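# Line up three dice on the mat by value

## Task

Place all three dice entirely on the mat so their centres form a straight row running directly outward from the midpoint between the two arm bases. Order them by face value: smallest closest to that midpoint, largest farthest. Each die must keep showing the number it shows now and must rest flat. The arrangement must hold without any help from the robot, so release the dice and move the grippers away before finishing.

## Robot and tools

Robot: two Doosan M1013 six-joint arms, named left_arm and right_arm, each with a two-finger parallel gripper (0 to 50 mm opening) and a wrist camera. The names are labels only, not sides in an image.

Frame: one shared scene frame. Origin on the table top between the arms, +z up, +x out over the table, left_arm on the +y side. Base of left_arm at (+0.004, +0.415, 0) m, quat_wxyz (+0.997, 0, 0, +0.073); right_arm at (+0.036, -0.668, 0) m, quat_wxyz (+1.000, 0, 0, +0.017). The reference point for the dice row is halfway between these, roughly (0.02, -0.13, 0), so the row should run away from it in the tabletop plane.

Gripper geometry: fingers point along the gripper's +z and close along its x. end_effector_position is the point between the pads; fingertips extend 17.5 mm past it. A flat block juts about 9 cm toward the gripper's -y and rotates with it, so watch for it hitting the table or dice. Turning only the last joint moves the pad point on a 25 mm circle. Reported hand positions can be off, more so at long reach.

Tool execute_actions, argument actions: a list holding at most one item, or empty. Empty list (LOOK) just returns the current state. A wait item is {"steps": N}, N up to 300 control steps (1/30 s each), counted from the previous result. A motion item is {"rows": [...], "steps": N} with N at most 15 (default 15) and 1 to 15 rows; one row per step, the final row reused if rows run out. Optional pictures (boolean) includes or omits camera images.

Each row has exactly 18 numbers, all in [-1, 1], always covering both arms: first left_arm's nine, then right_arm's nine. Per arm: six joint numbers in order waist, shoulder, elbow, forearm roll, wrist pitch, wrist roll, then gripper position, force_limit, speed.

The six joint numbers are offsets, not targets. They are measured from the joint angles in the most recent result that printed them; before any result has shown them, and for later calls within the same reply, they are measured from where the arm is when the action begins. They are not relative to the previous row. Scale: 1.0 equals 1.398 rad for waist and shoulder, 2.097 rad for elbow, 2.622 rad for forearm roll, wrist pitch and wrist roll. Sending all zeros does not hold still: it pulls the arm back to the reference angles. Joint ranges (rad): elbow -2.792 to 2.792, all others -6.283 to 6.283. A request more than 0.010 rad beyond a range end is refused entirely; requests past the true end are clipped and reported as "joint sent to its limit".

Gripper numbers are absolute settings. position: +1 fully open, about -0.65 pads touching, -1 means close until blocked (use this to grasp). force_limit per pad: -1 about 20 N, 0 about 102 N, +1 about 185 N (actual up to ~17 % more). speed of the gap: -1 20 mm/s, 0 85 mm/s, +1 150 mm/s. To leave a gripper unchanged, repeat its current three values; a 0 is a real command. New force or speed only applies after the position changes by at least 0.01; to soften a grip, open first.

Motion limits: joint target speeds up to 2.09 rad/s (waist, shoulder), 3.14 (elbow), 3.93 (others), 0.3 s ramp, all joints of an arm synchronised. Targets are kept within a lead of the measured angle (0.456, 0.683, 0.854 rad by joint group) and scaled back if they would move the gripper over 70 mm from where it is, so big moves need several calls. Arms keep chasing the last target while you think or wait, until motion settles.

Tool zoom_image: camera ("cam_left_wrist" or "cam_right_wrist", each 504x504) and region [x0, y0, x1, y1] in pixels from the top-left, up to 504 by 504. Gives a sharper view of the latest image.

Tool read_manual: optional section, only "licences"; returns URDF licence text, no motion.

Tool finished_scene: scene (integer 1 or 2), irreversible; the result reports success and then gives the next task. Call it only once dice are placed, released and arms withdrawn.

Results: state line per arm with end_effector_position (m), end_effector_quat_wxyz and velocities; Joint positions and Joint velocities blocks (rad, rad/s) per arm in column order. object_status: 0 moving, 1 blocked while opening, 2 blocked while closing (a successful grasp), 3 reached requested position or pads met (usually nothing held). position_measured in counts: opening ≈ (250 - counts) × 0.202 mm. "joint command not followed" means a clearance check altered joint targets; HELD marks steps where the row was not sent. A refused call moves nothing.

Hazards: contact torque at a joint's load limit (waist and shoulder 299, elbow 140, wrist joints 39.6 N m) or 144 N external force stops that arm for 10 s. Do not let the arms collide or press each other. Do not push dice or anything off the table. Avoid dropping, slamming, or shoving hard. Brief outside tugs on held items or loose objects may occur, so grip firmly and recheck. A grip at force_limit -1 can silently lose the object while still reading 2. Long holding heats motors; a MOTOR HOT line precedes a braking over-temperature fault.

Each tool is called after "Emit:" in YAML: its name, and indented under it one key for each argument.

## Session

Emit:
execute_actions:
  actions: []

Scene clock: 0.00 s of 4800.00 s.
left_arm: end_effector_position=(+0.8583, +0.2829, +0.1714) position_measured=3 object_status=3 end_effector_quat_wxyz=(+0.237, -0.252, +0.930, -0.122) end_effector_velocity=(-0.000, -0.001, +0.000) end_effector_angular_velocity=(-0.001, -0.000, -0.000) | right_arm: end_effector_position=(+0.2823, -0.1378, +0.2747) position_measured=3 object_status=3 end_effector_quat_wxyz=(+0.215, +0.684, -0.695, +0.055) end_effector_velocity=(+0.000, +0.000, +0.001) end_effector_angular_velocity=(+0.000, -0.000, -0.001)
Joint positions: left_arm=[-0.31   0.375  1.775 -0.055  0.453 -2.221] | right_arm=[ 1.064  0.294  1.626  0.031  1.667 -2.029]
Joint velocities: left_arm=[-0.001 -0.    -0.    -0.001 -0.    -0.   ] | right_arm=[-0.001 -0.    -0.002 -0.     0.001  0.   ]

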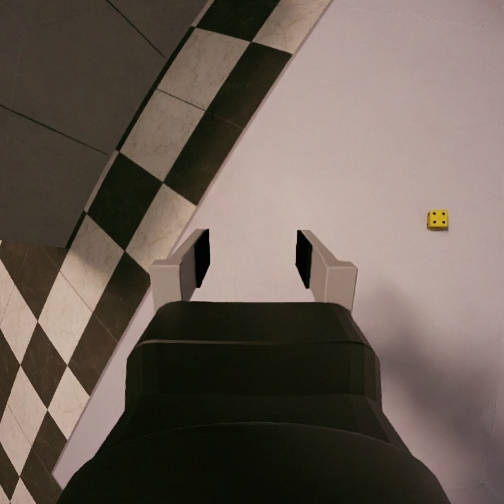

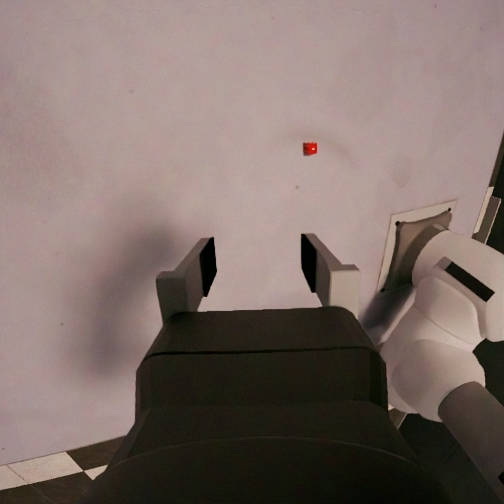

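Emit:
zoom_image:
  camera: "cam_left_wrist"
  region: [400, 180, 480, 260]

Emit:
zoom_image:
  camera: "cam_right_wrist"
  region: [280, 118, 340, 178]

Region (400, 180, 480, 260) of cam_left_wrist's 504x504 image, scaled by 6.300, with more detail than that image has.

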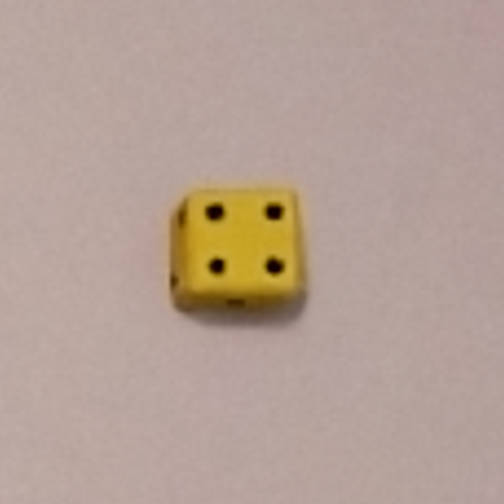

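Region (280, 118, 340, 178) of cam_right_wrist's 504x504 image, scaled by 8.400, with more detail than that image has.

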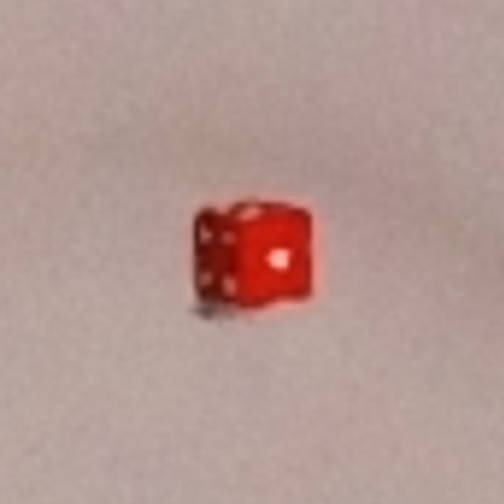

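Emit:
execute_actions:
  actions:
    - {"rows": [[-0.0451,-0.1171,-0.1514,0.0210,0.3889,0.5276,1,-0.4,0,-0.3873,-0.3538,0.1173,-0.0118,-0.1513,-0.3450,1,-0.4,0]], "steps": 15}
  pictures: false

Emit:
execute_actions:
  actions:
    - {"steps": 11}
  pictures: true

Emit:
execute_actions:
  actions:
    - {"rows": [[-0.0723,0.2593,0.0103,0,-0.1465,-0.0219,1,-0.4,0,0.2305,0.1124,0.2085,0,-0.1504,0.2261,1,-0.4,0]], "steps": 15}
  pictures: false

Emit:
zoom_image:
  camera: "cam_left_wrist"
  region: [0, 0, 252, 252]

Emit:
zoom_image:
  camera: "cam_left_wrist"
  region: [252, 0, 504, 252]

Emit:
zoom_image:
  camera: "cam_right_wrist"
  region: [0, 0, 252, 252]

Emit:
zoom_image:
  camera: "cam_right_wrist"
  region: [252, 0, 504, 252]

Emit:
execute_actions:
  actions:
    - {"steps": 12}
  pictures: true

Emit:
zoom_image:
  camera: "cam_left_wrist"
  region: [202, 180, 302, 280]

Emit:
zoom_image:
  camera: "cam_right_wrist"
  region: [208, 180, 308, 280]

Scene clock: 120.50 s of 4800.00 s.
left_arm: end_effector_position=(+0.7562, +0.2648, +0.3014) position_measured=3 object_status=3 end_effector_quat_wxyz=(+0.107, +0.141, +0.984, -0.015) end_effector_velocity=(-0.278, +0.019, +0.273) end_effector_angular_velocity=(+0.599, +0.519, -2.067) | right_arm: end_effector_position=(+0.4094, -0.2631, +0.3552) position_measured=3 object_status=3 end_effector_quat_wxyz=(+0.029, +0.777, -0.629, -0.009) end_effector_velocity=(+0.231, -0.345, +0.192) end_effector_angular_velocity=(+0.654, -0.617, +0.471)
Joint positions: left_arm=[-0.349  0.272  1.574 -0.02   1.081 -1.482] | right_arm=[ 0.746 -0.001  1.774  0.013  1.428 -2.572]
Joint velocities: left_arm=[-0.072 -0.188 -0.362  0.063  1.214  2.002] | right_arm=[-0.764 -0.682  0.335 -0.042 -0.537 -1.236]
Steps of this call (steps 1 to 90: nothing new was sent; then 117.00 s passed at rest; steps 91 to 105: all 15 steps of this action). Readings (joint positions | what the end effector reports):
91: left_arm=[-0.310 0.375 1.775 -0.055 0.453 -2.220] | right_arm=[1.064 0.294 1.626 0.031 1.667 -2.030] | left_arm position_measured=3 object_status=3 | right_arm position_measured=3 object_status=3
92: left_arm=[-0.310 0.374 1.772 -0.055 0.462 -2.212] | right_arm=[1.059 0.290 1.629 0.031 1.663 -2.039] | left_arm position_measured=3 object_status=3 | right_arm position_measured=3 object_status=3
94: left_arm=[-0.314 0.363 1.750 -0.051 0.521 -2.152] | right_arm=[1.028 0.259 1.646 0.029 1.635 -2.098] | left_arm position_measured=3 object_status=3 | right_arm position_measured=3 object_status=3
98: left_arm=[-0.330 0.322 1.672 -0.037 0.749 -1.924] | right_arm=[0.924 0.158 1.696 0.022 1.554 -2.283] | left_arm position_measured=3 object_status=3 | right_arm position_measured=3 object_status=3
105: the state above

Scene clock: 120.87 s of 4800.00 s.
left_arm: end_effector_position=(+0.6628, +0.2800, +0.3974) position_measured=3 object_status=3 end_effector_quat_wxyz=(+0.003, +0.454, +0.891, +0.001) end_effector_velocity=(-0.089, +0.021, +0.095) end_effector_angular_velocity=(+0.064, +0.182, -0.594) | right_arm: end_effector_position=(+0.4591, -0.3689, +0.4106) position_measured=3 object_status=3 end_effector_quat_wxyz=(-0.091, +0.815, -0.571, +0.039) end_effector_velocity=(+0.004, -0.009, -0.002) end_effector_angular_velocity=(+0.002, -0.014, +0.012)
Joint positions: left_arm=[-0.372  0.213  1.46  -0.     1.462 -0.854] | right_arm=[ 0.523 -0.2    1.872  0.     1.271 -2.933]
Joint velocities: left_arm=[-0.021 -0.052 -0.103  0.018  0.347  0.571] | right_arm=[-0.021 -0.009  0.012  0.001 -0.015 -0.034]
Steps of this call (steps 1 to 11: the robot went on to your last target). Readings (joint positions | what the end effector reports):
1: left_arm=[-0.352 0.265 1.561 -0.018 1.122 -1.414] | right_arm=[0.720 -0.024 1.786 0.011 1.409 -2.614] | left_arm position_measured=3 object_status=3 | right_arm position_measured=3 object_status=3
2: left_arm=[-0.354 0.259 1.549 -0.016 1.162 -1.347] | right_arm=[0.694 -0.047 1.797 0.010 1.391 -2.656] | left_arm position_measured=3 object_status=3 | right_arm position_measured=3 object_status=3
4: left_arm=[-0.359 0.247 1.526 -0.012 1.242 -1.216] | right_arm=[0.642 -0.094 1.820 0.007 1.354 -2.741] | left_arm position_measured=3 object_status=3 | right_arm position_measured=3 object_status=3
8: left_arm=[-0.368 0.224 1.481 -0.004 1.393 -0.968] | right_arm=[0.546 -0.180 1.862 0.001 1.286 -2.897] | left_arm position_measured=3 object_status=3 | right_arm position_measured=3 object_status=3
11: the state above

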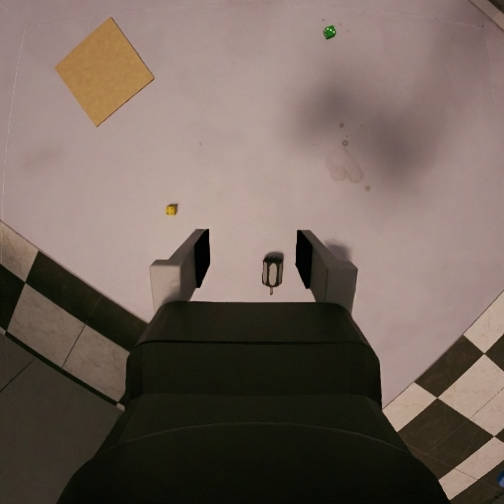

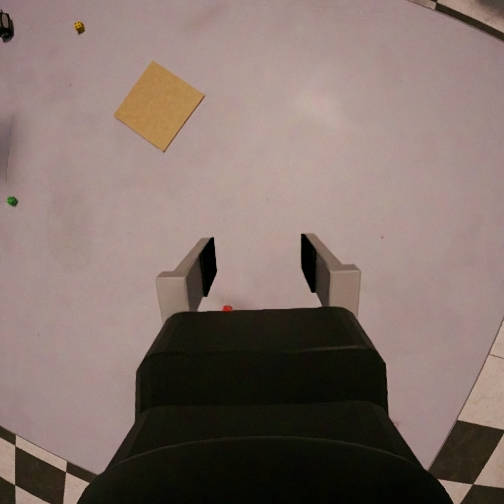

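Scene clock: 121.37 s of 4800.00 s.
left_arm: end_effector_position=(+0.7554, +0.2046, +0.2120) position_measured=3 object_status=3 end_effector_quat_wxyz=(+0.002, +0.469, +0.883, +0.000) end_effector_velocity=(+0.156, -0.171, -0.454) end_effector_angular_velocity=(-0.003, -0.006, -0.045) | right_arm: end_effector_position=(+0.3610, -0.3230, +0.2018) position_measured=3 object_status=3 end_effector_quat_wxyz=(-0.033, +0.764, -0.644, +0.003) end_effector_velocity=(-0.295, +0.007, -0.438) end_effector_angular_velocity=(-0.170, +0.260, -0.405)
Joint positions: left_arm=[-0.439  0.452  1.474 -0.     1.212 -0.888] | right_arm=[ 0.737 -0.096  2.162  0.     1.009 -2.54 ]
Joint velocities: left_arm=[-0.15   0.548  0.035 -0.001 -0.589 -0.105] | right_arm=[ 0.483  0.236  0.657  0.001 -0.588  0.89 ]
Steps of this call (steps 1 to 15: all 15 steps of this action). Readings (joint positions | what the end effector reports):
1: left_arm=[-0.373 0.212 1.458 0.000 1.469 -0.842] | right_arm=[0.523 -0.200 1.872 0.000 1.270 -2.933] | left_arm position_measured=3 object_status=3 | right_arm position_measured=3 object_status=3
2: left_arm=[-0.374 0.215 1.458 0.000 1.468 -0.840] | right_arm=[0.528 -0.198 1.878 0.000 1.264 -2.925] | left_arm position_measured=3 object_status=3 | right_arm position_measured=3 object_status=3
4: left_arm=[-0.382 0.245 1.460 0.000 1.435 -0.848] | right_arm=[0.557 -0.183 1.919 0.000 1.228 -2.870] | left_arm position_measured=3 object_status=3 | right_arm position_measured=3 object_status=3
8: left_arm=[-0.403 0.322 1.465 -0.000 1.352 -0.863] | right_arm=[0.623 -0.151 2.008 0.000 1.148 -2.749] | left_arm position_measured=3 object_status=3 | right_arm position_measured=3 object_status=3
15: the state above

Region (0, 0, 252, 252) of cam_left_wrist's 504x504 image, scaled by 2.000, with more detail than that image has.

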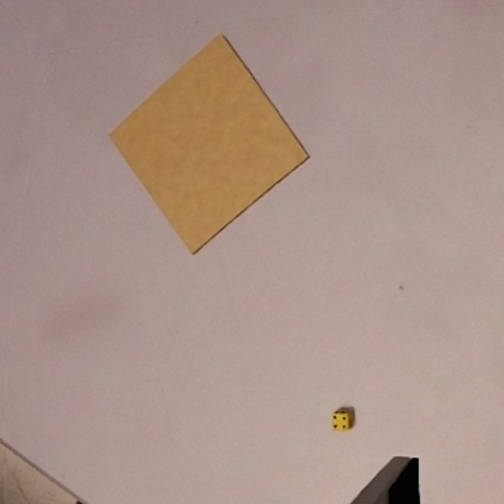

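Region (252, 0, 504, 252) of cam_left_wrist's 504x504 image, scaled by 2.000, with more detail than that image has.

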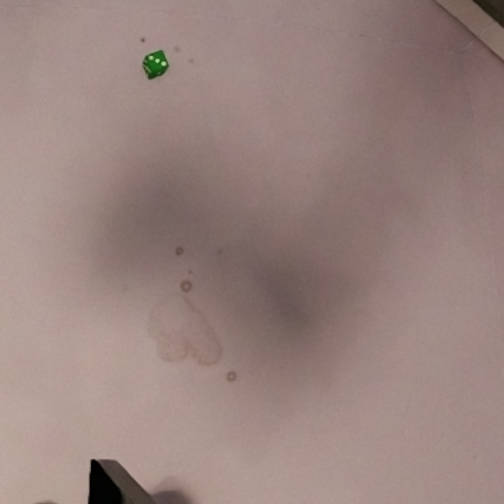

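Region (0, 0, 252, 252) of cam_right_wrist's 504x504 image, scaled by 2.000, with more detail than that image has.

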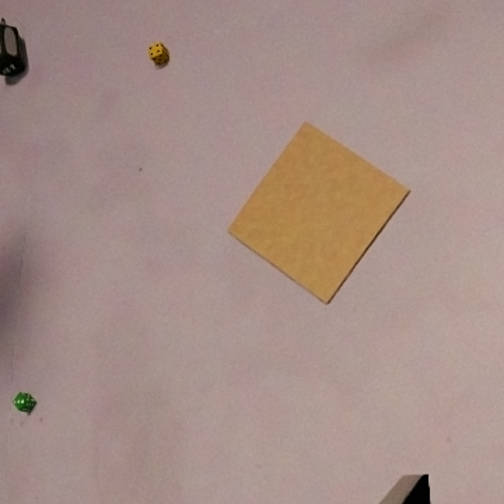

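Region (252, 0, 504, 252) of cam_right_wrist's 504x504 image, scaled by 2.000, with more detail than that image has.

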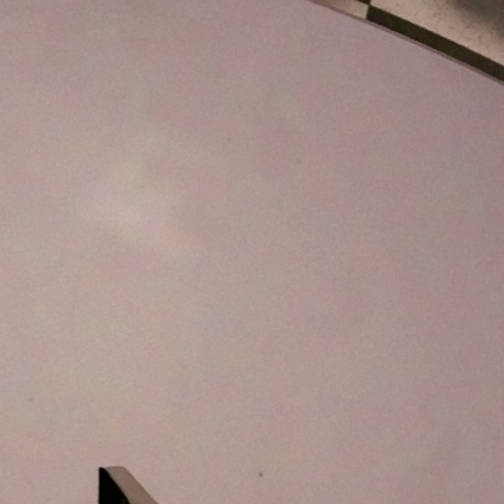

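Scene clock: 121.77 s of 4800.00 s.
left_arm: end_effector_position=(+0.7834, +0.1668, +0.1075) position_measured=3 object_status=3 end_effector_quat_wxyz=(+0.003, +0.473, +0.881, +0.000) end_effector_velocity=(+0.000, -0.001, -0.004) end_effector_angular_velocity=(+0.002, +0.002, -0.001) | right_arm: end_effector_position=(+0.2908, -0.3334, +0.1099) position_measured=3 object_status=3 end_effector_quat_wxyz=(+0.000, +0.734, -0.679, -0.000) end_effector_velocity=(-0.003, -0.001, -0.002) end_effector_angular_velocity=(-0.001, +0.002, -0.002)
Joint positions: left_arm=[-0.473  0.575  1.482 -0.     1.078 -0.912] | right_arm=[ 0.846 -0.043  2.309  0.     0.877 -2.34 ]
Joint velocities: left_arm=[-0.001  0.005 -0.     0.001 -0.002 -0.001] | right_arm=[ 0.003 -0.001  0.005  0.001 -0.002  0.003]
Steps of this call (steps 1 to 12: the robot went on to your last target). Readings (joint positions | what the end effector reports):
1: left_arm=[-0.444 0.470 1.475 -0.000 1.192 -0.891] | right_arm=[0.754 -0.088 2.184 0.000 0.989 -2.509] | left_arm position_measured=3 object_status=3 | right_arm position_measured=3 object_status=3
2: left_arm=[-0.449 0.489 1.476 -0.000 1.172 -0.895] | right_arm=[0.770 -0.080 2.207 0.000 0.969 -2.479] | left_arm position_measured=3 object_status=3 | right_arm position_measured=3 object_status=3
4: left_arm=[-0.459 0.526 1.478 -0.000 1.132 -0.902] | right_arm=[0.803 -0.064 2.251 0.000 0.929 -2.418] | left_arm position_measured=3 object_status=3 | right_arm position_measured=3 object_status=3
8: left_arm=[-0.473 0.574 1.482 -0.000 1.080 -0.911] | right_arm=[0.844 -0.043 2.307 0.000 0.879 -2.343] | left_arm position_measured=3 object_status=3 | right_arm position_measured=3 object_status=3
12: the state above

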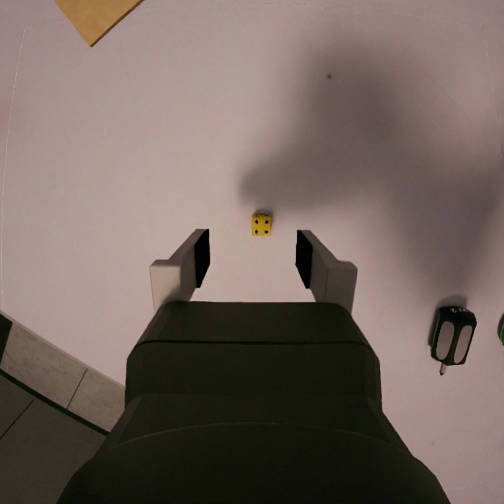

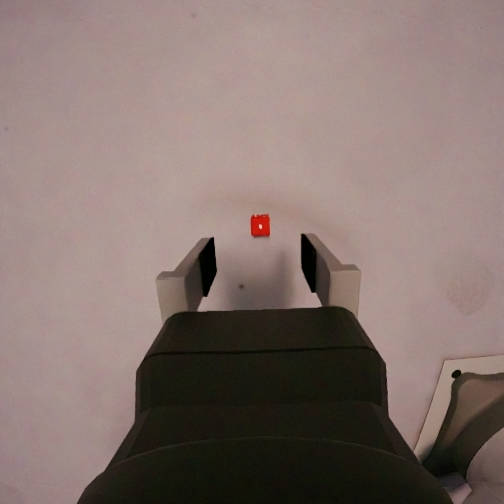

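Region (202, 180, 302, 280) of cam_left_wrist's 504x504 image, scaled by 5.040, with more detail than that image has.

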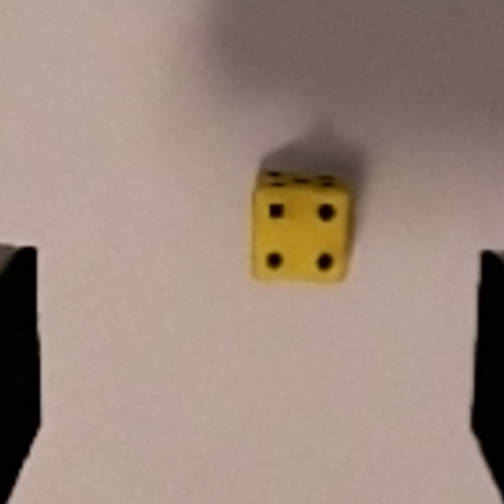

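Region (208, 180, 308, 280) of cam_right_wrist's 504x504 image, scaled by 5.040, with more detail than that image has.

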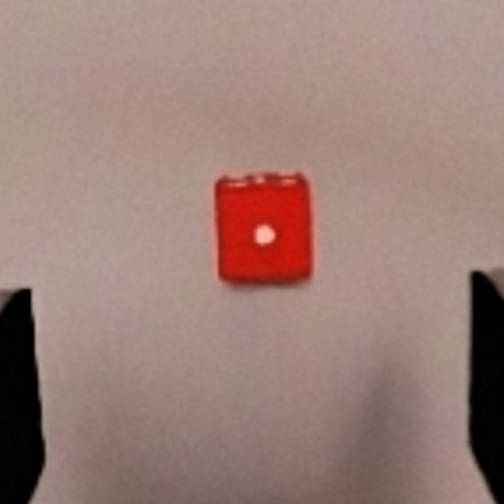

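Emit:
zoom_image:
  camera: "cam_left_wrist"
  region: [60, 0, 140, 80]

Region (60, 0, 140, 80) of cam_left_wrist's 504x504 image, scaled by 6.300, with more detail than that image has.

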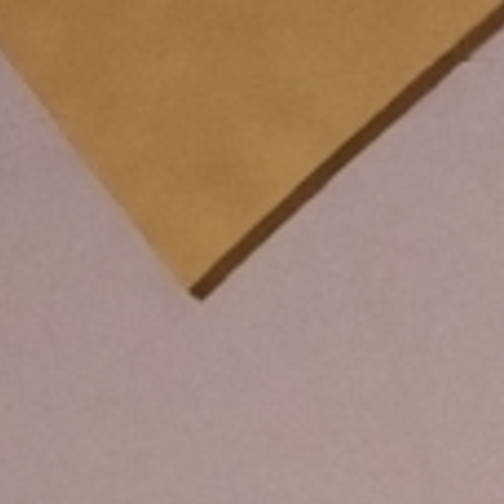

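Emit:
execute_actions:
  actions:
    - {"rows": [ [0.00071,0.00397,0.00222,0,-0.00370,0.0015,1,-0.6,0, -0.00053,0.00827,0.00302,0,-0.00685,-0.0003,1,-0.6,0], [0.00167,0.01092,0.00611,0,-0.01017,0.0035,-1,-0.6,0, -0.00124,0.02274,0.00830,0,-0.01883,-0.0007,1,-0.6,0], [0.00286,0.01986,0.01110,0,-0.01849,0.0061,-1,-0.6,0, -0.00212,0.04134,0.01510,0,-0.03424,-0.0011,1,-0.6,0], [0.00405,0.02879,0.01610,0,-0.02681,0.0086,-1,-0.6,0, -0.00301,0.05995,0.02189,0,-0.04965,-0.0016,-1,-0.6,0], [0.00476,0.03723,0.02081,0,-0.03467,0.0101,-1,-0.6,0, -0.00354,0.07752,0.02831,0,-0.06420,-0.0019,-1,-0.6,0], [0.00476,0.04368,0.02442,0,-0.04067,0.0101,-1,-0.6,0, -0.00354,0.09096,0.03321,0,-0.07533,-0.0019,-1,-0.6,0], [0.00476,0.04765,0.02664,0,-0.04437,0.0101,-1,-0.6,0, -0.00354,0.09923,0.03623,0,-0.08218,-0.0019,-1,-0.6,0], [0.00476,0.04964,0.02775,0,-0.04622,0.0101,-1,-0.6,0, -0.00354,0.10336,0.03774,0,-0.08560,-0.0019,-1,-0.6,0] ], "steps": 15}
  pictures: false

Emit:
execute_actions:
  actions:
    - {"rows": [ [0,0,0,0,0,0,-1,-0.6,0, 0,0,0,0,0,0,-1,-0.6,0], [0,0,0,0,0,0,-1,-0.6,0, 0,0,0,0,0,0,-1,-0.6,0], [0,0.0028,-0.0176,0,0.0126,0,-1,-0.6,0, 0,0,0,0,0,0,-1,-0.6,0], [0,0.00554,-0.03522,0,0.02521,0,-1,-0.6,0, 0,0,0,0,0,0,-1,-0.6,0], [-0.23288,0.00554,-0.03522,0,0.02521,0.06061,-1,-0.6,0, 0,0,0,0,0,0,-1,-0.6,0], [-0.23288,0.00554,-0.03522,0,0.02521,0.06061,-1,-0.6,0, 0,0,0,0,0,0,-1,-0.6,0], [-0.23288,0.00554,-0.03522,0,0.02521,0.06061,-1,-0.6,0, 0,-0.0148,-0.0044,0,0.0115,0,-1,-0.6,0], [-0.23288,0.00554,-0.03522,0,0.02521,0.06061,-1,-0.6,0, 0,-0.0346,-0.0104,0,0.0267,0,-1,-0.6,0], [-0.23288,0.00554,-0.03522,0,0.02521,0.06061,-1,-0.6,0, 0,-0.04942,-0.01481,0,0.03820,0,-1,-0.6,0] ], "steps": 15}
  pictures: false

Emit:
execute_actions:
  actions:
    - {"steps": 12}
  pictures: true

Emit:
execute_actions:
  actions:
    - {"rows": [ [0,0.00365,0.00154,0,-0.00318,0,-1,-0.6,0, 0,0,0,0,0,0,-1,-0.6,0], [0,0.00875,0.00370,0,-0.00762,0,-1,-0.6,0, 0,0,0,0,0,0,-1,-0.6,0], [0,0.01283,0.00542,0,-0.01118,0,-1,-0.6,0, 0,0,0,0,0,0,-1,-0.6,0], [0,0.01458,0.00616,0,-0.01270,0,-1,-0.6,0, 0,0,0,0,0,0,-1,-0.6,0], [0,0.01458,0.00616,0,-0.01270,0,-1,-0.6,0, 0,0,0,0,0,0,-1,-0.6,0], [0,0.01458,0.00616,0,-0.01270,0,-1,-0.6,0, 0,0,0,0,0,0,-1,-0.6,0], [0,0.01458,0.00616,0,-0.01270,0,0.67,-0.6,0.5, 0,0,0,0,0,0,-1,-0.6,0], [0,0.01458,0.00616,0,-0.01270,0,0.67,-0.6,0.5, 0,0,0,0,0,0,-1,-0.6,0], [0,0.0073,0.0031,0,-0.0064,0,0.67,-0.6,0.5, 0,0,0,0,0,0,-1,-0.6,0], [0,0,0,0,0,0,0.67,-0.6,0.5, 0,0,0,0,0,0,-1,-0.6,0], [0,0,0,0,0,0,0.67,-0.6,0.5, 0,0,0,0,0,0,-1,-0.6,0], [0.07647,-0.43758,0.42059,0,-0.10307,-0.33771,0.67,-0.6,0.5, 0,0,0,0,0,0,-1,-0.6,0], [0.07647,-0.43758,0.42059,0,-0.10307,-0.33771,0.67,-0.6,0.5, 0,0,0,0,0,0,-1,-0.6,0], [0.07647,-0.43758,0.42059,0,-0.10307,-0.33771,0.67,-0.6,0.5, -0.06664,0.38589,-0.36230,0,0.08400,-0.03625,-1,-0.6,0] ], "steps": 15}
  pictures: false

Emit:
execute_actions:
  actions:
    - {"steps": 31}
  pictures: true

Emit:
execute_actions:
  actions:
    - {"rows": [ [0,0.00734,0.00220,0,-0.00567,0,0.67,-0.6,0.5, 0,0.00469,0.00185,0,-0.00399,0,-1,-0.6,0], [0,0.02055,0.00616,0,-0.01588,0,0.67,-0.6,0.5, 0,0.01126,0.00445,0,-0.00956,0,-1,-0.6,0], [0,0.03424,0.01027,0,-0.02647,0,0.67,-0.6,0.5, 0,0.01652,0.00652,0,-0.01403,0,-1,-0.6,0], [0,0.04403,0.01320,0,-0.03403,0,0.67,-0.6,0.5, 0,0.01877,0.00741,0,-0.01594,0,-1,-0.6,0], [0,0.04892,0.01467,0,-0.03781,0,0.67,-0.6,0.5, 0,0.01877,0.00741,0,-0.01594,0,-1,-0.6,0], [0,0.04892,0.01467,0,-0.03781,0,-1,-0.6,0.4, 0,0.01877,0.00741,0,-0.01594,0,-1,-0.6,0], [0,0.04892,0.01467,0,-0.03781,0,-1,-0.6,0.4, 0,0.01877,0.00741,0,-0.01594,0,-1,-0.6,0], [0,0.04892,0.01467,0,-0.03781,0,-1,-0.6,0.4, 0,0.01877,0.00741,0,-0.01594,0,1,-0.6,0.5], [0,0.04892,0.01467,0,-0.03781,0,-1,-0.6,0.4, 0,0.01877,0.00741,0,-0.01594,0,1,-0.6,0.5], [0,0.04892,0.01467,0,-0.03781,0,-1,-0.6,0.4, 0,0.0094,0.0037,0,-0.0080,0,1,-0.6,0.5], [0,0.04892,0.01467,0,-0.03781,0,-1,-0.6,0.4, 0,0,0,0,0,0,1,-0.6,0.5], [0,0.04892,0.01467,0,-0.03781,0,-1,-0.6,0.4, 0,0,0,0,0,0,1,-0.6,0.5], [0,0.04892,0.01467,0,-0.03781,0,-1,-0.6,0.4, -0.15124,-0.32223,0.16400,0,0.04064,-0.1144,1,-0.6,0.5] ], "steps": 15}
  pictures: false

Emit:
execute_actions:
  actions:
    - {"rows": [ [0,0,0,0,0,0,-1,-0.6,0.4, -0.1407,-0.2997,0.1525,0,0.0378,-0.1064,1,-0.6,0.5], [0,0,0,0,0,0,-1,-0.6,0.4, -0.1407,-0.2997,0.1525,0,0.0378,-0.1064,1,-0.6,0.5], [0,0,-0.0143,0,0.0114,0,-1,-0.6,0.4, -0.1407,-0.2997,0.1525,0,0.0378,-0.1064,1,-0.6,0.5], [0,0,-0.0334,0,0.0267,0,-1,-0.6,0.4, -0.1407,-0.2997,0.1525,0,0.0378,-0.1064,1,-0.6,0.5], [0,0,-0.0525,0,0.0420,0,-1,-0.6,0.4, -0.1407,-0.2997,0.1525,0,0.0378,-0.1064,1,-0.6,0.5], [-0.09954,0.35376,-0.40216,0,0.13302,0.32541,-1,-0.6,0.4, -0.1407,-0.2997,0.1525,0,0.0378,-0.1064,1,-0.6,0.5] ], "steps": 15}
  pictures: false

Emit:
execute_actions:
  actions:
    - {"steps": 22}
  pictures: true

Emit:
execute_actions:
  actions:
    - {"rows": [ [0,0.00399,0.00165,0,-0.00345,0,-1,-0.6,0.4, 0,0,0,0,0,0,1,-0.6,0.5], [0,0.00998,0.00414,0,-0.00863,0,-1,-0.6,0.4, 0,0,0,0,0,0,1,-0.6,0.5], [0,0.01556,0.00645,0,-0.01346,0,-1,-0.6,0.4, 0,0,0,0,0,0,1,-0.6,0.5], [0,0.01875,0.00777,0,-0.01622,0,-1,-0.6,0.4, 0,0,0,0,0,0,1,-0.6,0.5], [0,0.01995,0.00827,0,-0.01725,0,-1,-0.6,0.4, 0,0,0,0,0,0,1,-0.6,0.5], [0,0.01995,0.00827,0,-0.01725,0,-1,-0.6,0.4, 0,0,0,0,0,0,1,-0.6,0.5], [0,0.01995,0.00827,0,-0.01725,0,-1,-0.6,0.4, 0,0,0,0,0,0,1,-0.6,0.5], [0,0.01995,0.00827,0,-0.01725,0,1,-0.6,0.5, 0,0,0,0,0,0,1,-0.6,0.5], [0,0.01995,0.00827,0,-0.01725,0,1,-0.6,0.5, 0,0,0,0,0,0,1,-0.6,0.5], [0,0.00998,0.00414,0,-0.00863,0,1,-0.6,0.5, 0,0,0,0,0,0,1,-0.6,0.5], [0,0,0,0,0,0,1,-0.6,0.5, 0,0,0,0,0,0,1,-0.6,0.5], [0,0,0,0,0,0,1,-0.6,0.5, 0,0,0,0,0,0,1,-0.6,0.5], [0.14376,-0.12919,0.00224,0,0.06709,0.07665,1,-0.6,0.5, 0,0,0,0,0,0,1,-0.6,0.5] ], "steps": 15}
  pictures: false

Emit:
execute_actions:
  actions:
    - {"steps": 15}
  pictures: true

Emit:
zoom_image:
  camera: "cam_left_wrist"
  region: [30, 85, 190, 245]

Scene clock: 242.27 s of 4800.00 s.
left_arm: end_effector_position=(+0.7810, +0.1737, +0.0225) position_measured=178 object_status=0 end_effector_quat_wxyz=(+0.000, +0.482, +0.876, -0.000) end_effector_velocity=(-0.000, +0.001, -0.002) end_effector_angular_velocity=(+0.001, +0.001, +0.000) | right_arm: end_effector_position=(+0.2922, -0.3348, +0.0211) position_measured=164 object_status=0 end_effector_quat_wxyz=(+0.000, +0.734, -0.679, -0.000) end_effector_velocity=(-0.001, -0.001, -0.001) end_effector_angular_velocity=(+0.001, -0.002, +0.002)
Joint positions: left_arm=[-0.466  0.644  1.54  -0.     0.957 -0.885] | right_arm=[ 0.841  0.101  2.388  0.     0.652 -2.345]
Joint velocities: left_arm=[ 0.     0.002  0.001  0.001 -0.002 -0.   ] | right_arm=[ 0.001 -0.     0.003 -0.001 -0.004 -0.   ]
Steps of this call (steps 1 to 30: the robot went on to your last target; steps 31 to 90: nothing new was sent; then 117.00 s passed at rest; steps 91 to 105: all 15 steps of this action). Readings (joint positions | what the end effector reports):
91: left_arm=[-0.473 0.576 1.482 -0.000 1.078 -0.912] | right_arm=[0.846 -0.043 2.309 0.000 0.876 -2.340] | left_arm position_measured=3 object_status=3 | right_arm position_measured=3 object_status=3
92: left_arm=[-0.473 0.577 1.483 -0.000 1.073 -0.911] | right_arm=[0.846 -0.039 2.311 0.000 0.870 -2.340] | left_arm position_measured=10 object_status=0 | right_arm position_measured=3 object_status=3
94: left_arm=[-0.471 0.590 1.494 -0.000 1.052 -0.903] | right_arm=[0.844 -0.018 2.323 0.000 0.837 -2.341] | left_arm position_measured=38 object_status=0 | right_arm position_measured=10 object_status=0
98: left_arm=[-0.467 0.630 1.528 -0.000 0.983 -0.887] | right_arm=[0.841 0.058 2.364 0.000 0.719 -2.344] | left_arm position_measured=94 object_status=0 | right_arm position_measured=66 object_status=0
105: the state above

Scene clock: 242.77 s of 4800.00 s.
left_arm: end_effector_position=(+0.7433, +0.0330, +0.0451) position_measured=178 object_status=2 end_effector_quat_wxyz=(+0.002, +0.593, +0.805, +0.000) end_effector_velocity=(-0.216, -0.444, +0.022) end_effector_angular_velocity=(+0.006, +0.007, -0.889) | right_arm: end_effector_position=(+0.2922, -0.3348, +0.0599) position_measured=178 object_status=2 end_effector_quat_wxyz=(-0.000, +0.734, -0.679, -0.000) end_effector_velocity=(-0.002, -0.002, +0.001) end_effector_angular_velocity=(-0.008, +0.008, +0.000)
Joint positions: left_arm=[-0.643  0.65   1.481 -0.     1.007 -0.798] | right_arm=[ 0.841  0.032  2.357  0.     0.752 -2.345]
Joint velocities: left_arm=[-0.599  0.008 -0.06   0.001  0.062  0.29 ] | right_arm=[ 0.001 -0.002 -0.003  0.001  0.016 -0.   ]
Steps of this call (steps 1 to 15: all 15 steps of this action). Readings (joint positions | what the end effector reports):
1: left_arm=[-0.466 0.644 1.540 -0.000 0.957 -0.885] | right_arm=[0.841 0.101 2.388 0.000 0.652 -2.345] | left_arm position_measured=178 object_status=0 | right_arm position_measured=178 object_status=0
2: left_arm=[-0.466 0.644 1.540 -0.000 0.957 -0.885] | right_arm=[0.841 0.101 2.388 0.000 0.652 -2.345] | left_arm position_measured=178 object_status=0 | right_arm position_measured=178 object_status=0
4: left_arm=[-0.466 0.645 1.534 -0.000 0.963 -0.885] | right_arm=[0.841 0.101 2.388 0.000 0.652 -2.345] | left_arm position_measured=178 object_status=0 | right_arm position_measured=178 object_status=0
8: left_arm=[-0.497 0.648 1.490 -0.000 0.995 -0.868] | right_arm=[0.841 0.097 2.386 0.000 0.659 -2.345] | left_arm position_measured=178 object_status=2 | right_arm position_measured=178 object_status=2
15: the state above

Scene clock: 243.17 s of 4800.00 s.
left_arm: end_effector_position=(+0.6818, -0.0726, +0.0505) position_measured=178 object_status=2 end_effector_quat_wxyz=(+0.000, +0.678, +0.735, -0.000) end_effector_velocity=(-0.001, -0.002, -0.001) end_effector_angular_velocity=(-0.000, +0.001, -0.003) | right_arm: end_effector_position=(+0.2922, -0.3348, +0.0601) position_measured=178 object_status=2 end_effector_quat_wxyz=(+0.000, +0.734, -0.679, -0.000) end_effector_velocity=(+0.001, +0.001, +0.001) end_effector_angular_velocity=(+0.001, -0.002, +0.002)
Joint positions: left_arm=[-0.792  0.652  1.466 -0.     1.023 -0.726] | right_arm=[ 0.841  0.032  2.357  0.     0.753 -2.345]
Joint velocities: left_arm=[-0.002  0.001 -0.001 -0.001  0.     0.001] | right_arm=[ 0.001 -0.    -0.001 -0.001 -0.001  0.   ]
Steps of this call (steps 1 to 12: the robot went on to your last target). Readings (joint positions | what the end effector reports):
1: left_arm=[-0.664 0.650 1.479 -0.000 1.010 -0.788] | right_arm=[0.841 0.032 2.357 0.000 0.752 -2.345] | left_arm position_measured=178 object_status=2 | right_arm position_measured=178 object_status=2
2: left_arm=[-0.684 0.651 1.477 -0.000 1.012 -0.779] | right_arm=[0.841 0.032 2.357 0.000 0.752 -2.345] | left_arm position_measured=178 object_status=2 | right_arm position_measured=178 object_status=2
4: left_arm=[-0.724 0.651 1.473 -0.000 1.016 -0.759] | right_arm=[0.841 0.032 2.357 0.000 0.753 -2.345] | left_arm position_measured=178 object_status=2 | right_arm position_measured=178 object_status=2
8: left_arm=[-0.787 0.652 1.466 -0.000 1.022 -0.729] | right_arm=[0.841 0.032 2.357 0.000 0.753 -2.345] | left_arm position_measured=178 object_status=2 | right_arm position_measured=178 object_status=2
12: the state above

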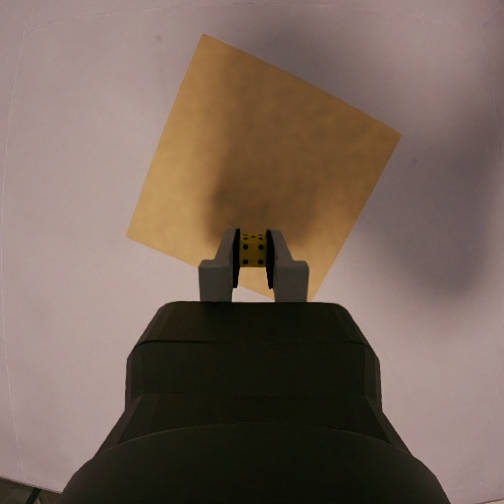

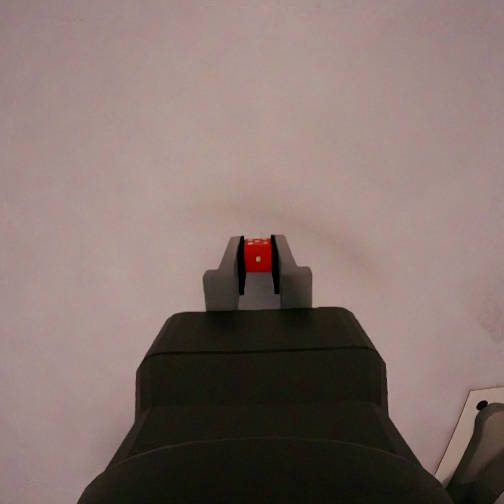

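Scene clock: 243.67 s of 4800.00 s.
left_arm: end_effector_position=(+0.6716, -0.0589, +0.0615) position_measured=52 object_status=0 end_effector_quat_wxyz=(+0.008, +0.652, +0.758, +0.000) end_effector_velocity=(-0.235, +0.301, +0.142) end_effector_angular_velocity=(-0.097, -0.100, +1.347) | right_arm: end_effector_position=(+0.2948, -0.3322, +0.0610) position_measured=178 object_status=2 end_effector_quat_wxyz=(+0.000, +0.734, -0.679, -0.000) end_effector_velocity=(+0.140, +0.138, +0.042) end_effector_angular_velocity=(+0.006, -0.005, +0.002)
Joint positions: left_arm=[-0.784  0.612  1.512 -0.     1.001 -0.787] | right_arm=[ 0.84   0.037  2.35   0.     0.755 -2.346]
Joint velocities: left_arm=[ 0.151 -0.711  0.942  0.    -0.369 -1.197] | right_arm=[-0.047  0.228 -0.351  0.001  0.115 -0.049]
Steps of this call (steps 1 to 15: all 15 steps of this action). Readings (joint positions | what the end effector reports):
1: left_arm=[-0.792 0.652 1.466 -0.000 1.023 -0.726] | right_arm=[0.841 0.032 2.357 0.000 0.753 -2.345] | left_arm position_measured=178 object_status=2 | right_arm position_measured=178 object_status=2
2: left_arm=[-0.792 0.654 1.466 -0.000 1.020 -0.726] | right_arm=[0.841 0.032 2.357 0.000 0.753 -2.345] | left_arm position_measured=178 object_status=2 | right_arm position_measured=178 object_status=2
4: left_arm=[-0.792 0.663 1.473 -0.000 1.005 -0.726] | right_arm=[0.841 0.032 2.357 0.000 0.753 -2.345] | left_arm position_measured=178 object_status=2 | right_arm position_measured=178 object_status=2
8: left_arm=[-0.792 0.672 1.479 -0.000 0.990 -0.726] | right_arm=[0.841 0.032 2.357 0.000 0.753 -2.345] | left_arm position_measured=150 object_status=0 | right_arm position_measured=178 object_status=2
15: the state above

Scene clock: 244.70 s of 4800.00 s.
left_arm: end_effector_position=(+0.3595, +0.2137, +0.0603) position_measured=52 object_status=3 end_effector_quat_wxyz=(+0.000, +0.246, +0.969, -0.000) end_effector_velocity=(-0.003, +0.002, -0.001) end_effector_angular_velocity=(+0.002, +0.002, +0.003) | right_arm: end_effector_position=(+0.6024, -0.0790, +0.0552) position_measured=178 object_status=2 end_effector_quat_wxyz=(-0.000, +0.735, -0.678, -0.000) end_effector_velocity=(-0.000, +0.001, +0.000) end_effector_angular_velocity=(+0.001, -0.000, +0.001)
Joint positions: left_arm=[-0.685  0.04   2.348 -0.     0.753 -1.612] | right_arm=[ 0.748  0.572  1.597  0.     0.973 -2.44 ]
Joint velocities: left_arm=[ 0.001 -0.002  0.005  0.001 -0.    -0.002] | right_arm=[ 0.001  0.001 -0.001  0.001 -0.    -0.   ]
Steps of this call (steps 1 to 31: the robot went on to your last target). Readings (joint positions | what the end effector reports):
1: left_arm=[-0.778 0.587 1.550 -0.000 0.986 -0.835] | right_arm=[0.837 0.048 2.332 0.000 0.761 -2.349] | left_arm position_measured=52 object_status=0 | right_arm position_measured=178 object_status=2
2: left_arm=[-0.772 0.562 1.591 -0.000 0.972 -0.883] | right_arm=[0.833 0.068 2.302 0.000 0.770 -2.353] | left_arm position_measured=52 object_status=0 | right_arm position_measured=178 object_status=2
4: left_arm=[-0.763 0.514 1.662 -0.000 0.947 -0.964] | right_arm=[0.825 0.111 2.237 0.000 0.790 -2.361] | left_arm position_measured=52 object_status=0 | right_arm position_measured=178 object_status=2
8: left_arm=[-0.747 0.423 1.797 -0.000 0.908 -1.093] | right_arm=[0.811 0.194 2.120 0.000 0.824 -2.376] | left_arm position_measured=52 object_status=3 | right_arm position_measured=178 object_status=2
31: the state above

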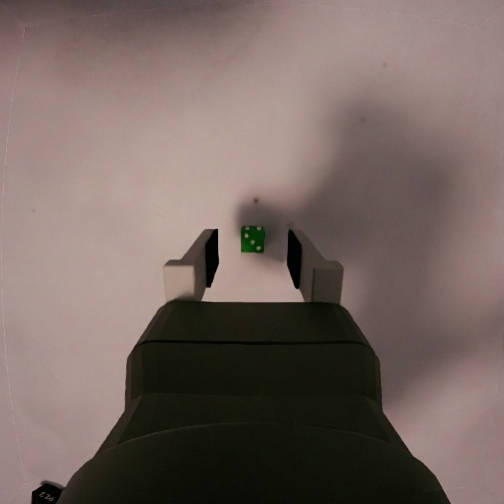

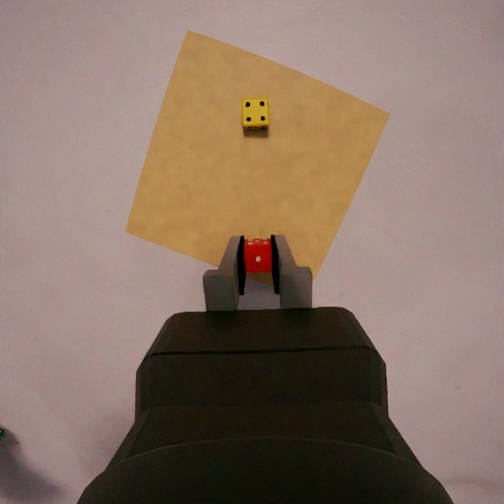

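Scene clock: 245.20 s of 4800.00 s.
left_arm: end_effector_position=(+0.3596, +0.2137, +0.0214) position_measured=178 object_status=0 end_effector_quat_wxyz=(+0.000, +0.246, +0.969, -0.000) end_effector_velocity=(-0.000, -0.000, -0.000) end_effector_angular_velocity=(-0.000, +0.000, +0.002) | right_arm: end_effector_position=(+0.6029, -0.0887, +0.0652) position_measured=34 object_status=0 end_effector_quat_wxyz=(-0.003, +0.736, -0.677, +0.000) end_effector_velocity=(-0.006, -0.286, +0.323) end_effector_angular_velocity=(+0.087, -0.094, +0.083)
Joint positions: left_arm=[-0.685  0.109  2.378 -0.     0.654 -1.612] | right_arm=[ 0.738  0.551  1.611  0.     0.972 -2.451]
Joint velocities: left_arm=[ 0.     0.001  0.    -0.001 -0.001 -0.001] | right_arm=[-0.255 -0.627  0.374 -0.001  0.124 -0.338]
Steps of this call (steps 1 to 15: all 15 steps of this action). Readings (joint positions | what the end effector reports):
1: left_arm=[-0.685 0.040 2.348 -0.000 0.752 -1.612] | right_arm=[0.747 0.572 1.597 0.000 0.973 -2.440] | left_arm position_measured=52 object_status=3 | right_arm position_measured=178 object_status=2
2: left_arm=[-0.685 0.043 2.349 -0.000 0.747 -1.612] | right_arm=[0.747 0.574 1.598 0.000 0.969 -2.440] | left_arm position_measured=52 object_status=3 | right_arm position_measured=178 object_status=2
4: left_arm=[-0.685 0.063 2.358 -0.000 0.719 -1.612] | right_arm=[0.747 0.585 1.605 0.000 0.951 -2.440] | left_arm position_measured=52 object_status=3 | right_arm position_measured=178 object_status=2
8: left_arm=[-0.685 0.106 2.377 -0.000 0.658 -1.612] | right_arm=[0.747 0.598 1.612 0.000 0.932 -2.440] | left_arm position_measured=98 object_status=0 | right_arm position_measured=169 object_status=0
15: the state above

Scene clock: 245.70 s of 4800.00 s.
left_arm: end_effector_position=(+0.4839, +0.1096, +0.0646) position_measured=178 object_status=2 end_effector_quat_wxyz=(+0.001, +0.403, +0.915, -0.000) end_effector_velocity=(+0.347, -0.339, +0.037) end_effector_angular_velocity=(+0.001, -0.002, -1.223) | right_arm: end_effector_position=(+0.5432, -0.2878, +0.1855) position_measured=3 object_status=3 end_effector_quat_wxyz=(-0.003, +0.759, -0.651, +0.001) end_effector_velocity=(-0.195, -0.379, +0.168) end_effector_angular_velocity=(-0.005, +0.000, +0.139)
Joint positions: left_arm=[-0.731  0.271  2.051 -0.     0.818 -1.326] | right_arm=[ 0.571  0.194  1.883  0.     1.057 -2.688]
Joint velocities: left_arm=[-0.172  0.62  -0.961  0.     0.341  1.05 ] | right_arm=[-0.334 -0.714  0.546 -0.     0.171 -0.473]
Steps of this call (steps 1 to 15: all 15 steps of this action). Readings (joint positions | what the end effector reports):
1: left_arm=[-0.685 0.109 2.378 -0.000 0.654 -1.612] | right_arm=[0.727 0.527 1.628 0.000 0.977 -2.466] | left_arm position_measured=178 object_status=0 | right_arm position_measured=14 object_status=0
2: left_arm=[-0.685 0.109 2.378 -0.000 0.654 -1.612] | right_arm=[0.715 0.502 1.648 0.000 0.983 -2.484] | left_arm position_measured=178 object_status=0 | right_arm position_measured=4 object_status=0
4: left_arm=[-0.685 0.109 2.373 -0.001 0.660 -1.612] | right_arm=[0.693 0.456 1.684 0.000 0.994 -2.515] | left_arm position_measured=178 object_status=2 | right_arm position_measured=3 object_status=0
8: left_arm=[-0.689 0.122 2.273 -0.000 0.737 -1.586] | right_arm=[0.650 0.363 1.755 0.000 1.016 -2.577] | left_arm position_measured=178 object_status=2 | right_arm position_measured=3 object_status=0
15: the state above

Scene clock: 246.43 s of 4800.00 s.
left_arm: end_effector_position=(+0.6421, -0.0759, +0.0586) position_measured=178 object_status=2 end_effector_quat_wxyz=(+0.000, +0.678, +0.735, -0.000) end_effector_velocity=(+0.001, -0.001, -0.001) end_effector_angular_velocity=(-0.000, -0.000, -0.001) | right_arm: end_effector_position=(+0.5252, -0.3205, +0.1991) position_measured=3 object_status=3 end_effector_quat_wxyz=(-0.003, +0.763, -0.647, +0.001) end_effector_velocity=(+0.001, +0.000, +0.001) end_effector_angular_velocity=(+0.001, -0.002, +0.001)
Joint positions: left_arm=[-0.824  0.603  1.535 -0.     1.002 -0.759] | right_arm=[ 0.542  0.132  1.931  0.     1.072 -2.73 ]
Joint velocities: left_arm=[ 0.     0.002 -0.002 -0.     0.     0.001] | right_arm=[ 0.    -0.    -0.001 -0.001 -0.001 -0.001]
Steps of this call (steps 1 to 22: the robot went on to your last target). Readings (joint positions | what the end effector reports):
1: left_arm=[-0.737 0.292 2.018 -0.000 0.830 -1.290] | right_arm=[0.560 0.172 1.901 0.000 1.062 -2.704] | left_arm position_measured=178 object_status=2 | right_arm position_measured=3 object_status=3
2: left_arm=[-0.743 0.313 1.985 -0.000 0.842 -1.254] | right_arm=[0.552 0.153 1.915 0.000 1.066 -2.716] | left_arm position_measured=178 object_status=2 | right_arm position_measured=3 object_status=3
4: left_arm=[-0.755 0.356 1.919 -0.000 0.865 -1.181] | right_arm=[0.543 0.134 1.929 0.000 1.071 -2.728] | left_arm position_measured=178 object_status=2 | right_arm position_measured=3 object_status=3
8: left_arm=[-0.779 0.442 1.785 -0.000 0.913 -1.033] | right_arm=[0.542 0.132 1.931 0.000 1.071 -2.730] | left_arm position_measured=178 object_status=2 | right_arm position_measured=3 object_status=3
22: the state above

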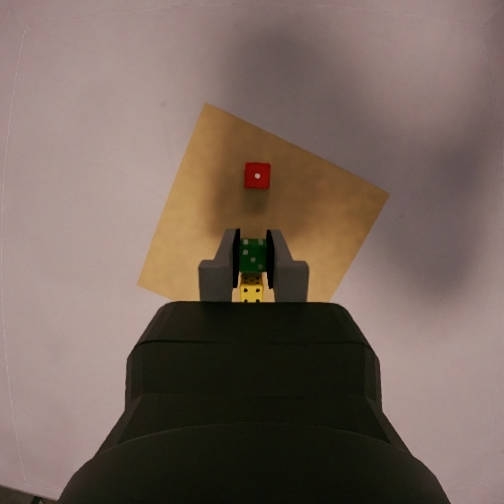

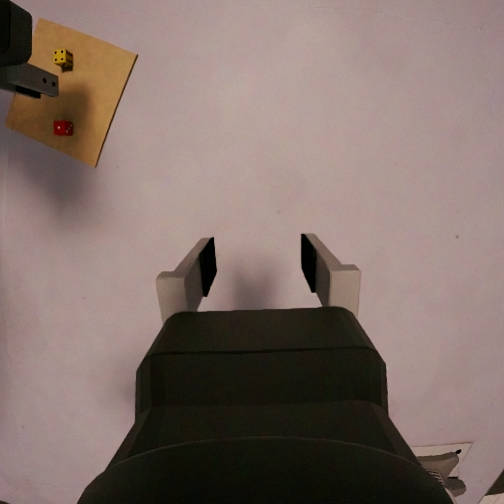

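Scene clock: 246.93 s of 4800.00 s.
left_arm: end_effector_position=(+0.6447, -0.0641, +0.0694) position_measured=33 object_status=0 end_effector_quat_wxyz=(+0.000, +0.679, +0.734, -0.000) end_effector_velocity=(+0.130, +0.340, +0.330) end_effector_angular_velocity=(-0.006, -0.009, -0.029) | right_arm: end_effector_position=(+0.5252, -0.3205, +0.1991) position_measured=3 object_status=3 end_effector_quat_wxyz=(-0.003, +0.763, -0.647, +0.001) end_effector_velocity=(+0.000, -0.000, +0.000) end_effector_angular_velocity=(+0.000, +0.000, -0.001)
Joint positions: left_arm=[-0.81   0.587  1.539 -0.001  1.014 -0.742] | right_arm=[ 0.542  0.132  1.931  0.     1.072 -2.73 ]
Joint velocities: left_arm=[ 0.424 -0.412  0.015  0.001  0.387  0.452] | right_arm=[-0.001 -0.001 -0.     0.001  0.001 -0.   ]
Steps of this call (steps 1 to 15: all 15 steps of this action). Readings (joint positions | what the end effector reports):
1: left_arm=[-0.824 0.603 1.535 -0.000 1.002 -0.759] | right_arm=[0.542 0.132 1.931 0.000 1.072 -2.730] | left_arm position_measured=178 object_status=2 | right_arm position_measured=3 object_status=3
2: left_arm=[-0.824 0.605 1.536 -0.000 0.999 -0.759] | right_arm=[0.542 0.132 1.931 0.000 1.072 -2.730] | left_arm position_measured=178 object_status=2 | right_arm position_measured=3 object_status=3
4: left_arm=[-0.824 0.616 1.543 -0.000 0.982 -0.759] | right_arm=[0.542 0.132 1.931 0.000 1.072 -2.730] | left_arm position_measured=178 object_status=2 | right_arm position_measured=3 object_status=3
8: left_arm=[-0.824 0.631 1.552 -0.001 0.958 -0.759] | right_arm=[0.542 0.132 1.931 0.000 1.072 -2.730] | left_arm position_measured=169 object_status=0 | right_arm position_measured=3 object_status=3
15: the state above

Scene clock: 247.43 s of 4800.00 s.
left_arm: end_effector_position=(+0.6799, +0.0900, +0.2002) position_measured=3 object_status=3 end_effector_quat_wxyz=(+0.000, +0.678, +0.735, -0.000) end_effector_velocity=(-0.001, +0.002, +0.003) end_effector_angular_velocity=(+0.001, +0.002, -0.005) | right_arm: end_effector_position=(+0.5252, -0.3205, +0.1991) position_measured=3 object_status=3 end_effector_quat_wxyz=(-0.003, +0.763, -0.647, +0.001) end_effector_velocity=(+0.001, -0.000, +0.001) end_effector_angular_velocity=(+0.001, -0.002, -0.001)
Joint positions: left_arm=[-0.623  0.423  1.54  -0.     1.178 -0.558] | right_arm=[ 0.542  0.132  1.931  0.     1.072 -2.73 ]
Joint velocities: left_arm=[ 0.002 -0.004 -0.    -0.     0.006  0.007] | right_arm=[-0.001 -0.002 -0.001 -0.    -0.     0.   ]
Steps of this call (steps 1 to 15: the robot went on to your last target). Readings (joint positions | what the end effector reports):
1: left_arm=[-0.793 0.573 1.540 -0.001 1.028 -0.724] | right_arm=[0.542 0.132 1.931 0.000 1.072 -2.730] | left_arm position_measured=14 object_status=0 | right_arm position_measured=3 object_status=3
2: left_arm=[-0.774 0.559 1.540 -0.000 1.042 -0.707] | right_arm=[0.542 0.132 1.931 0.000 1.072 -2.730] | left_arm position_measured=4 object_status=0 | right_arm position_measured=3 object_status=3
4: left_arm=[-0.742 0.529 1.540 -0.000 1.071 -0.675] | right_arm=[0.542 0.132 1.931 0.000 1.072 -2.730] | left_arm position_measured=3 object_status=0 | right_arm position_measured=3 object_status=3
8: left_arm=[-0.678 0.472 1.540 -0.000 1.129 -0.612] | right_arm=[0.542 0.132 1.931 0.000 1.072 -2.730] | left_arm position_measured=3 object_status=0 | right_arm position_measured=3 object_status=3
15: the state above

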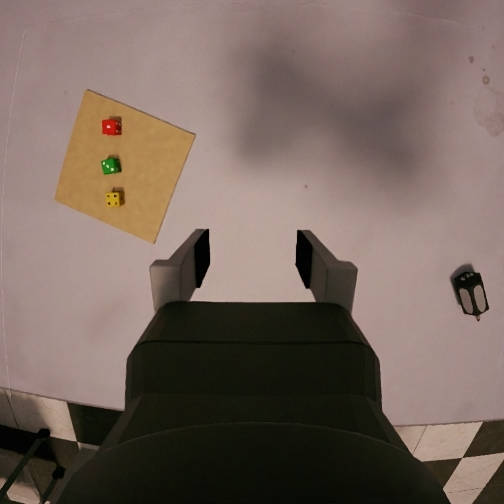

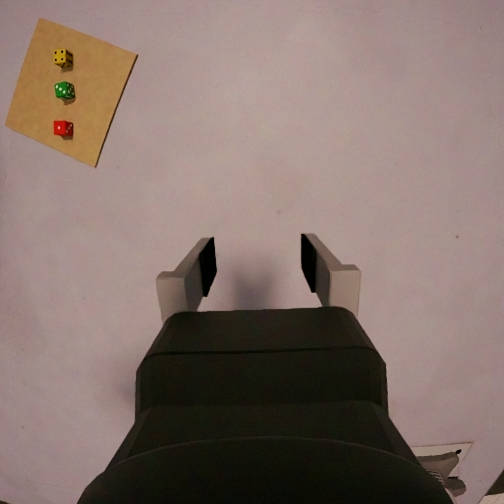

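Region (30, 85, 190, 245) of cam_left_wrist's 504x504 image, scaled by 3.150, with more detail than that image has.

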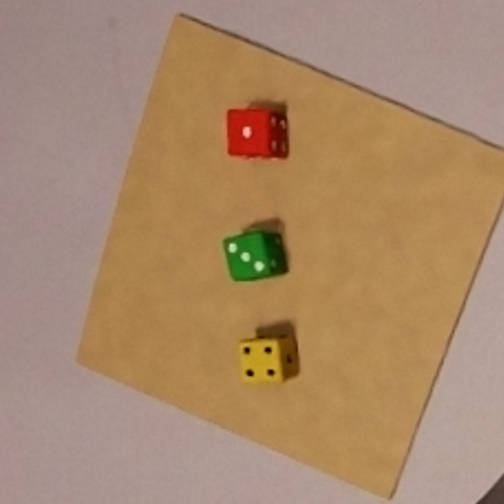

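Emit:
zoom_image:
  camera: "cam_left_wrist"
  region: [62, 112, 162, 212]

Emit:
zoom_image:
  camera: "cam_right_wrist"
  region: [14, 43, 114, 143]

Region (62, 112, 162, 212) of cam_left_wrist's 504x504 image, scaled by 5.040, with more detail than that image has.

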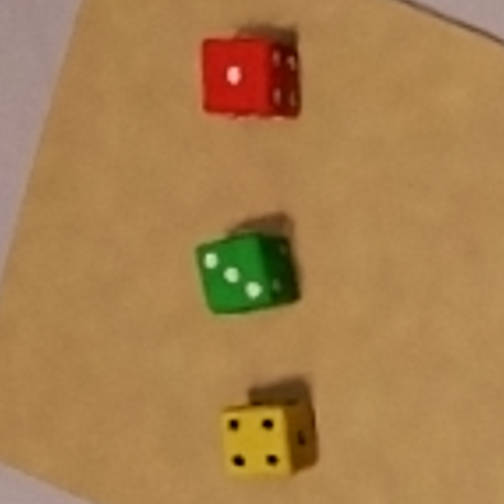

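Region (14, 43, 114, 143) of cam_right_wrist's 504x504 image, scaled by 5.040, with more detail than that image has.

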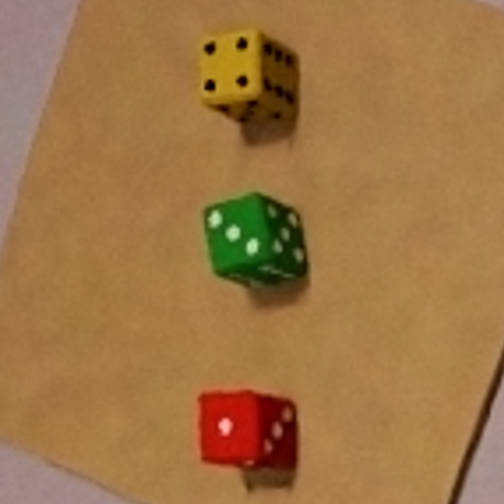

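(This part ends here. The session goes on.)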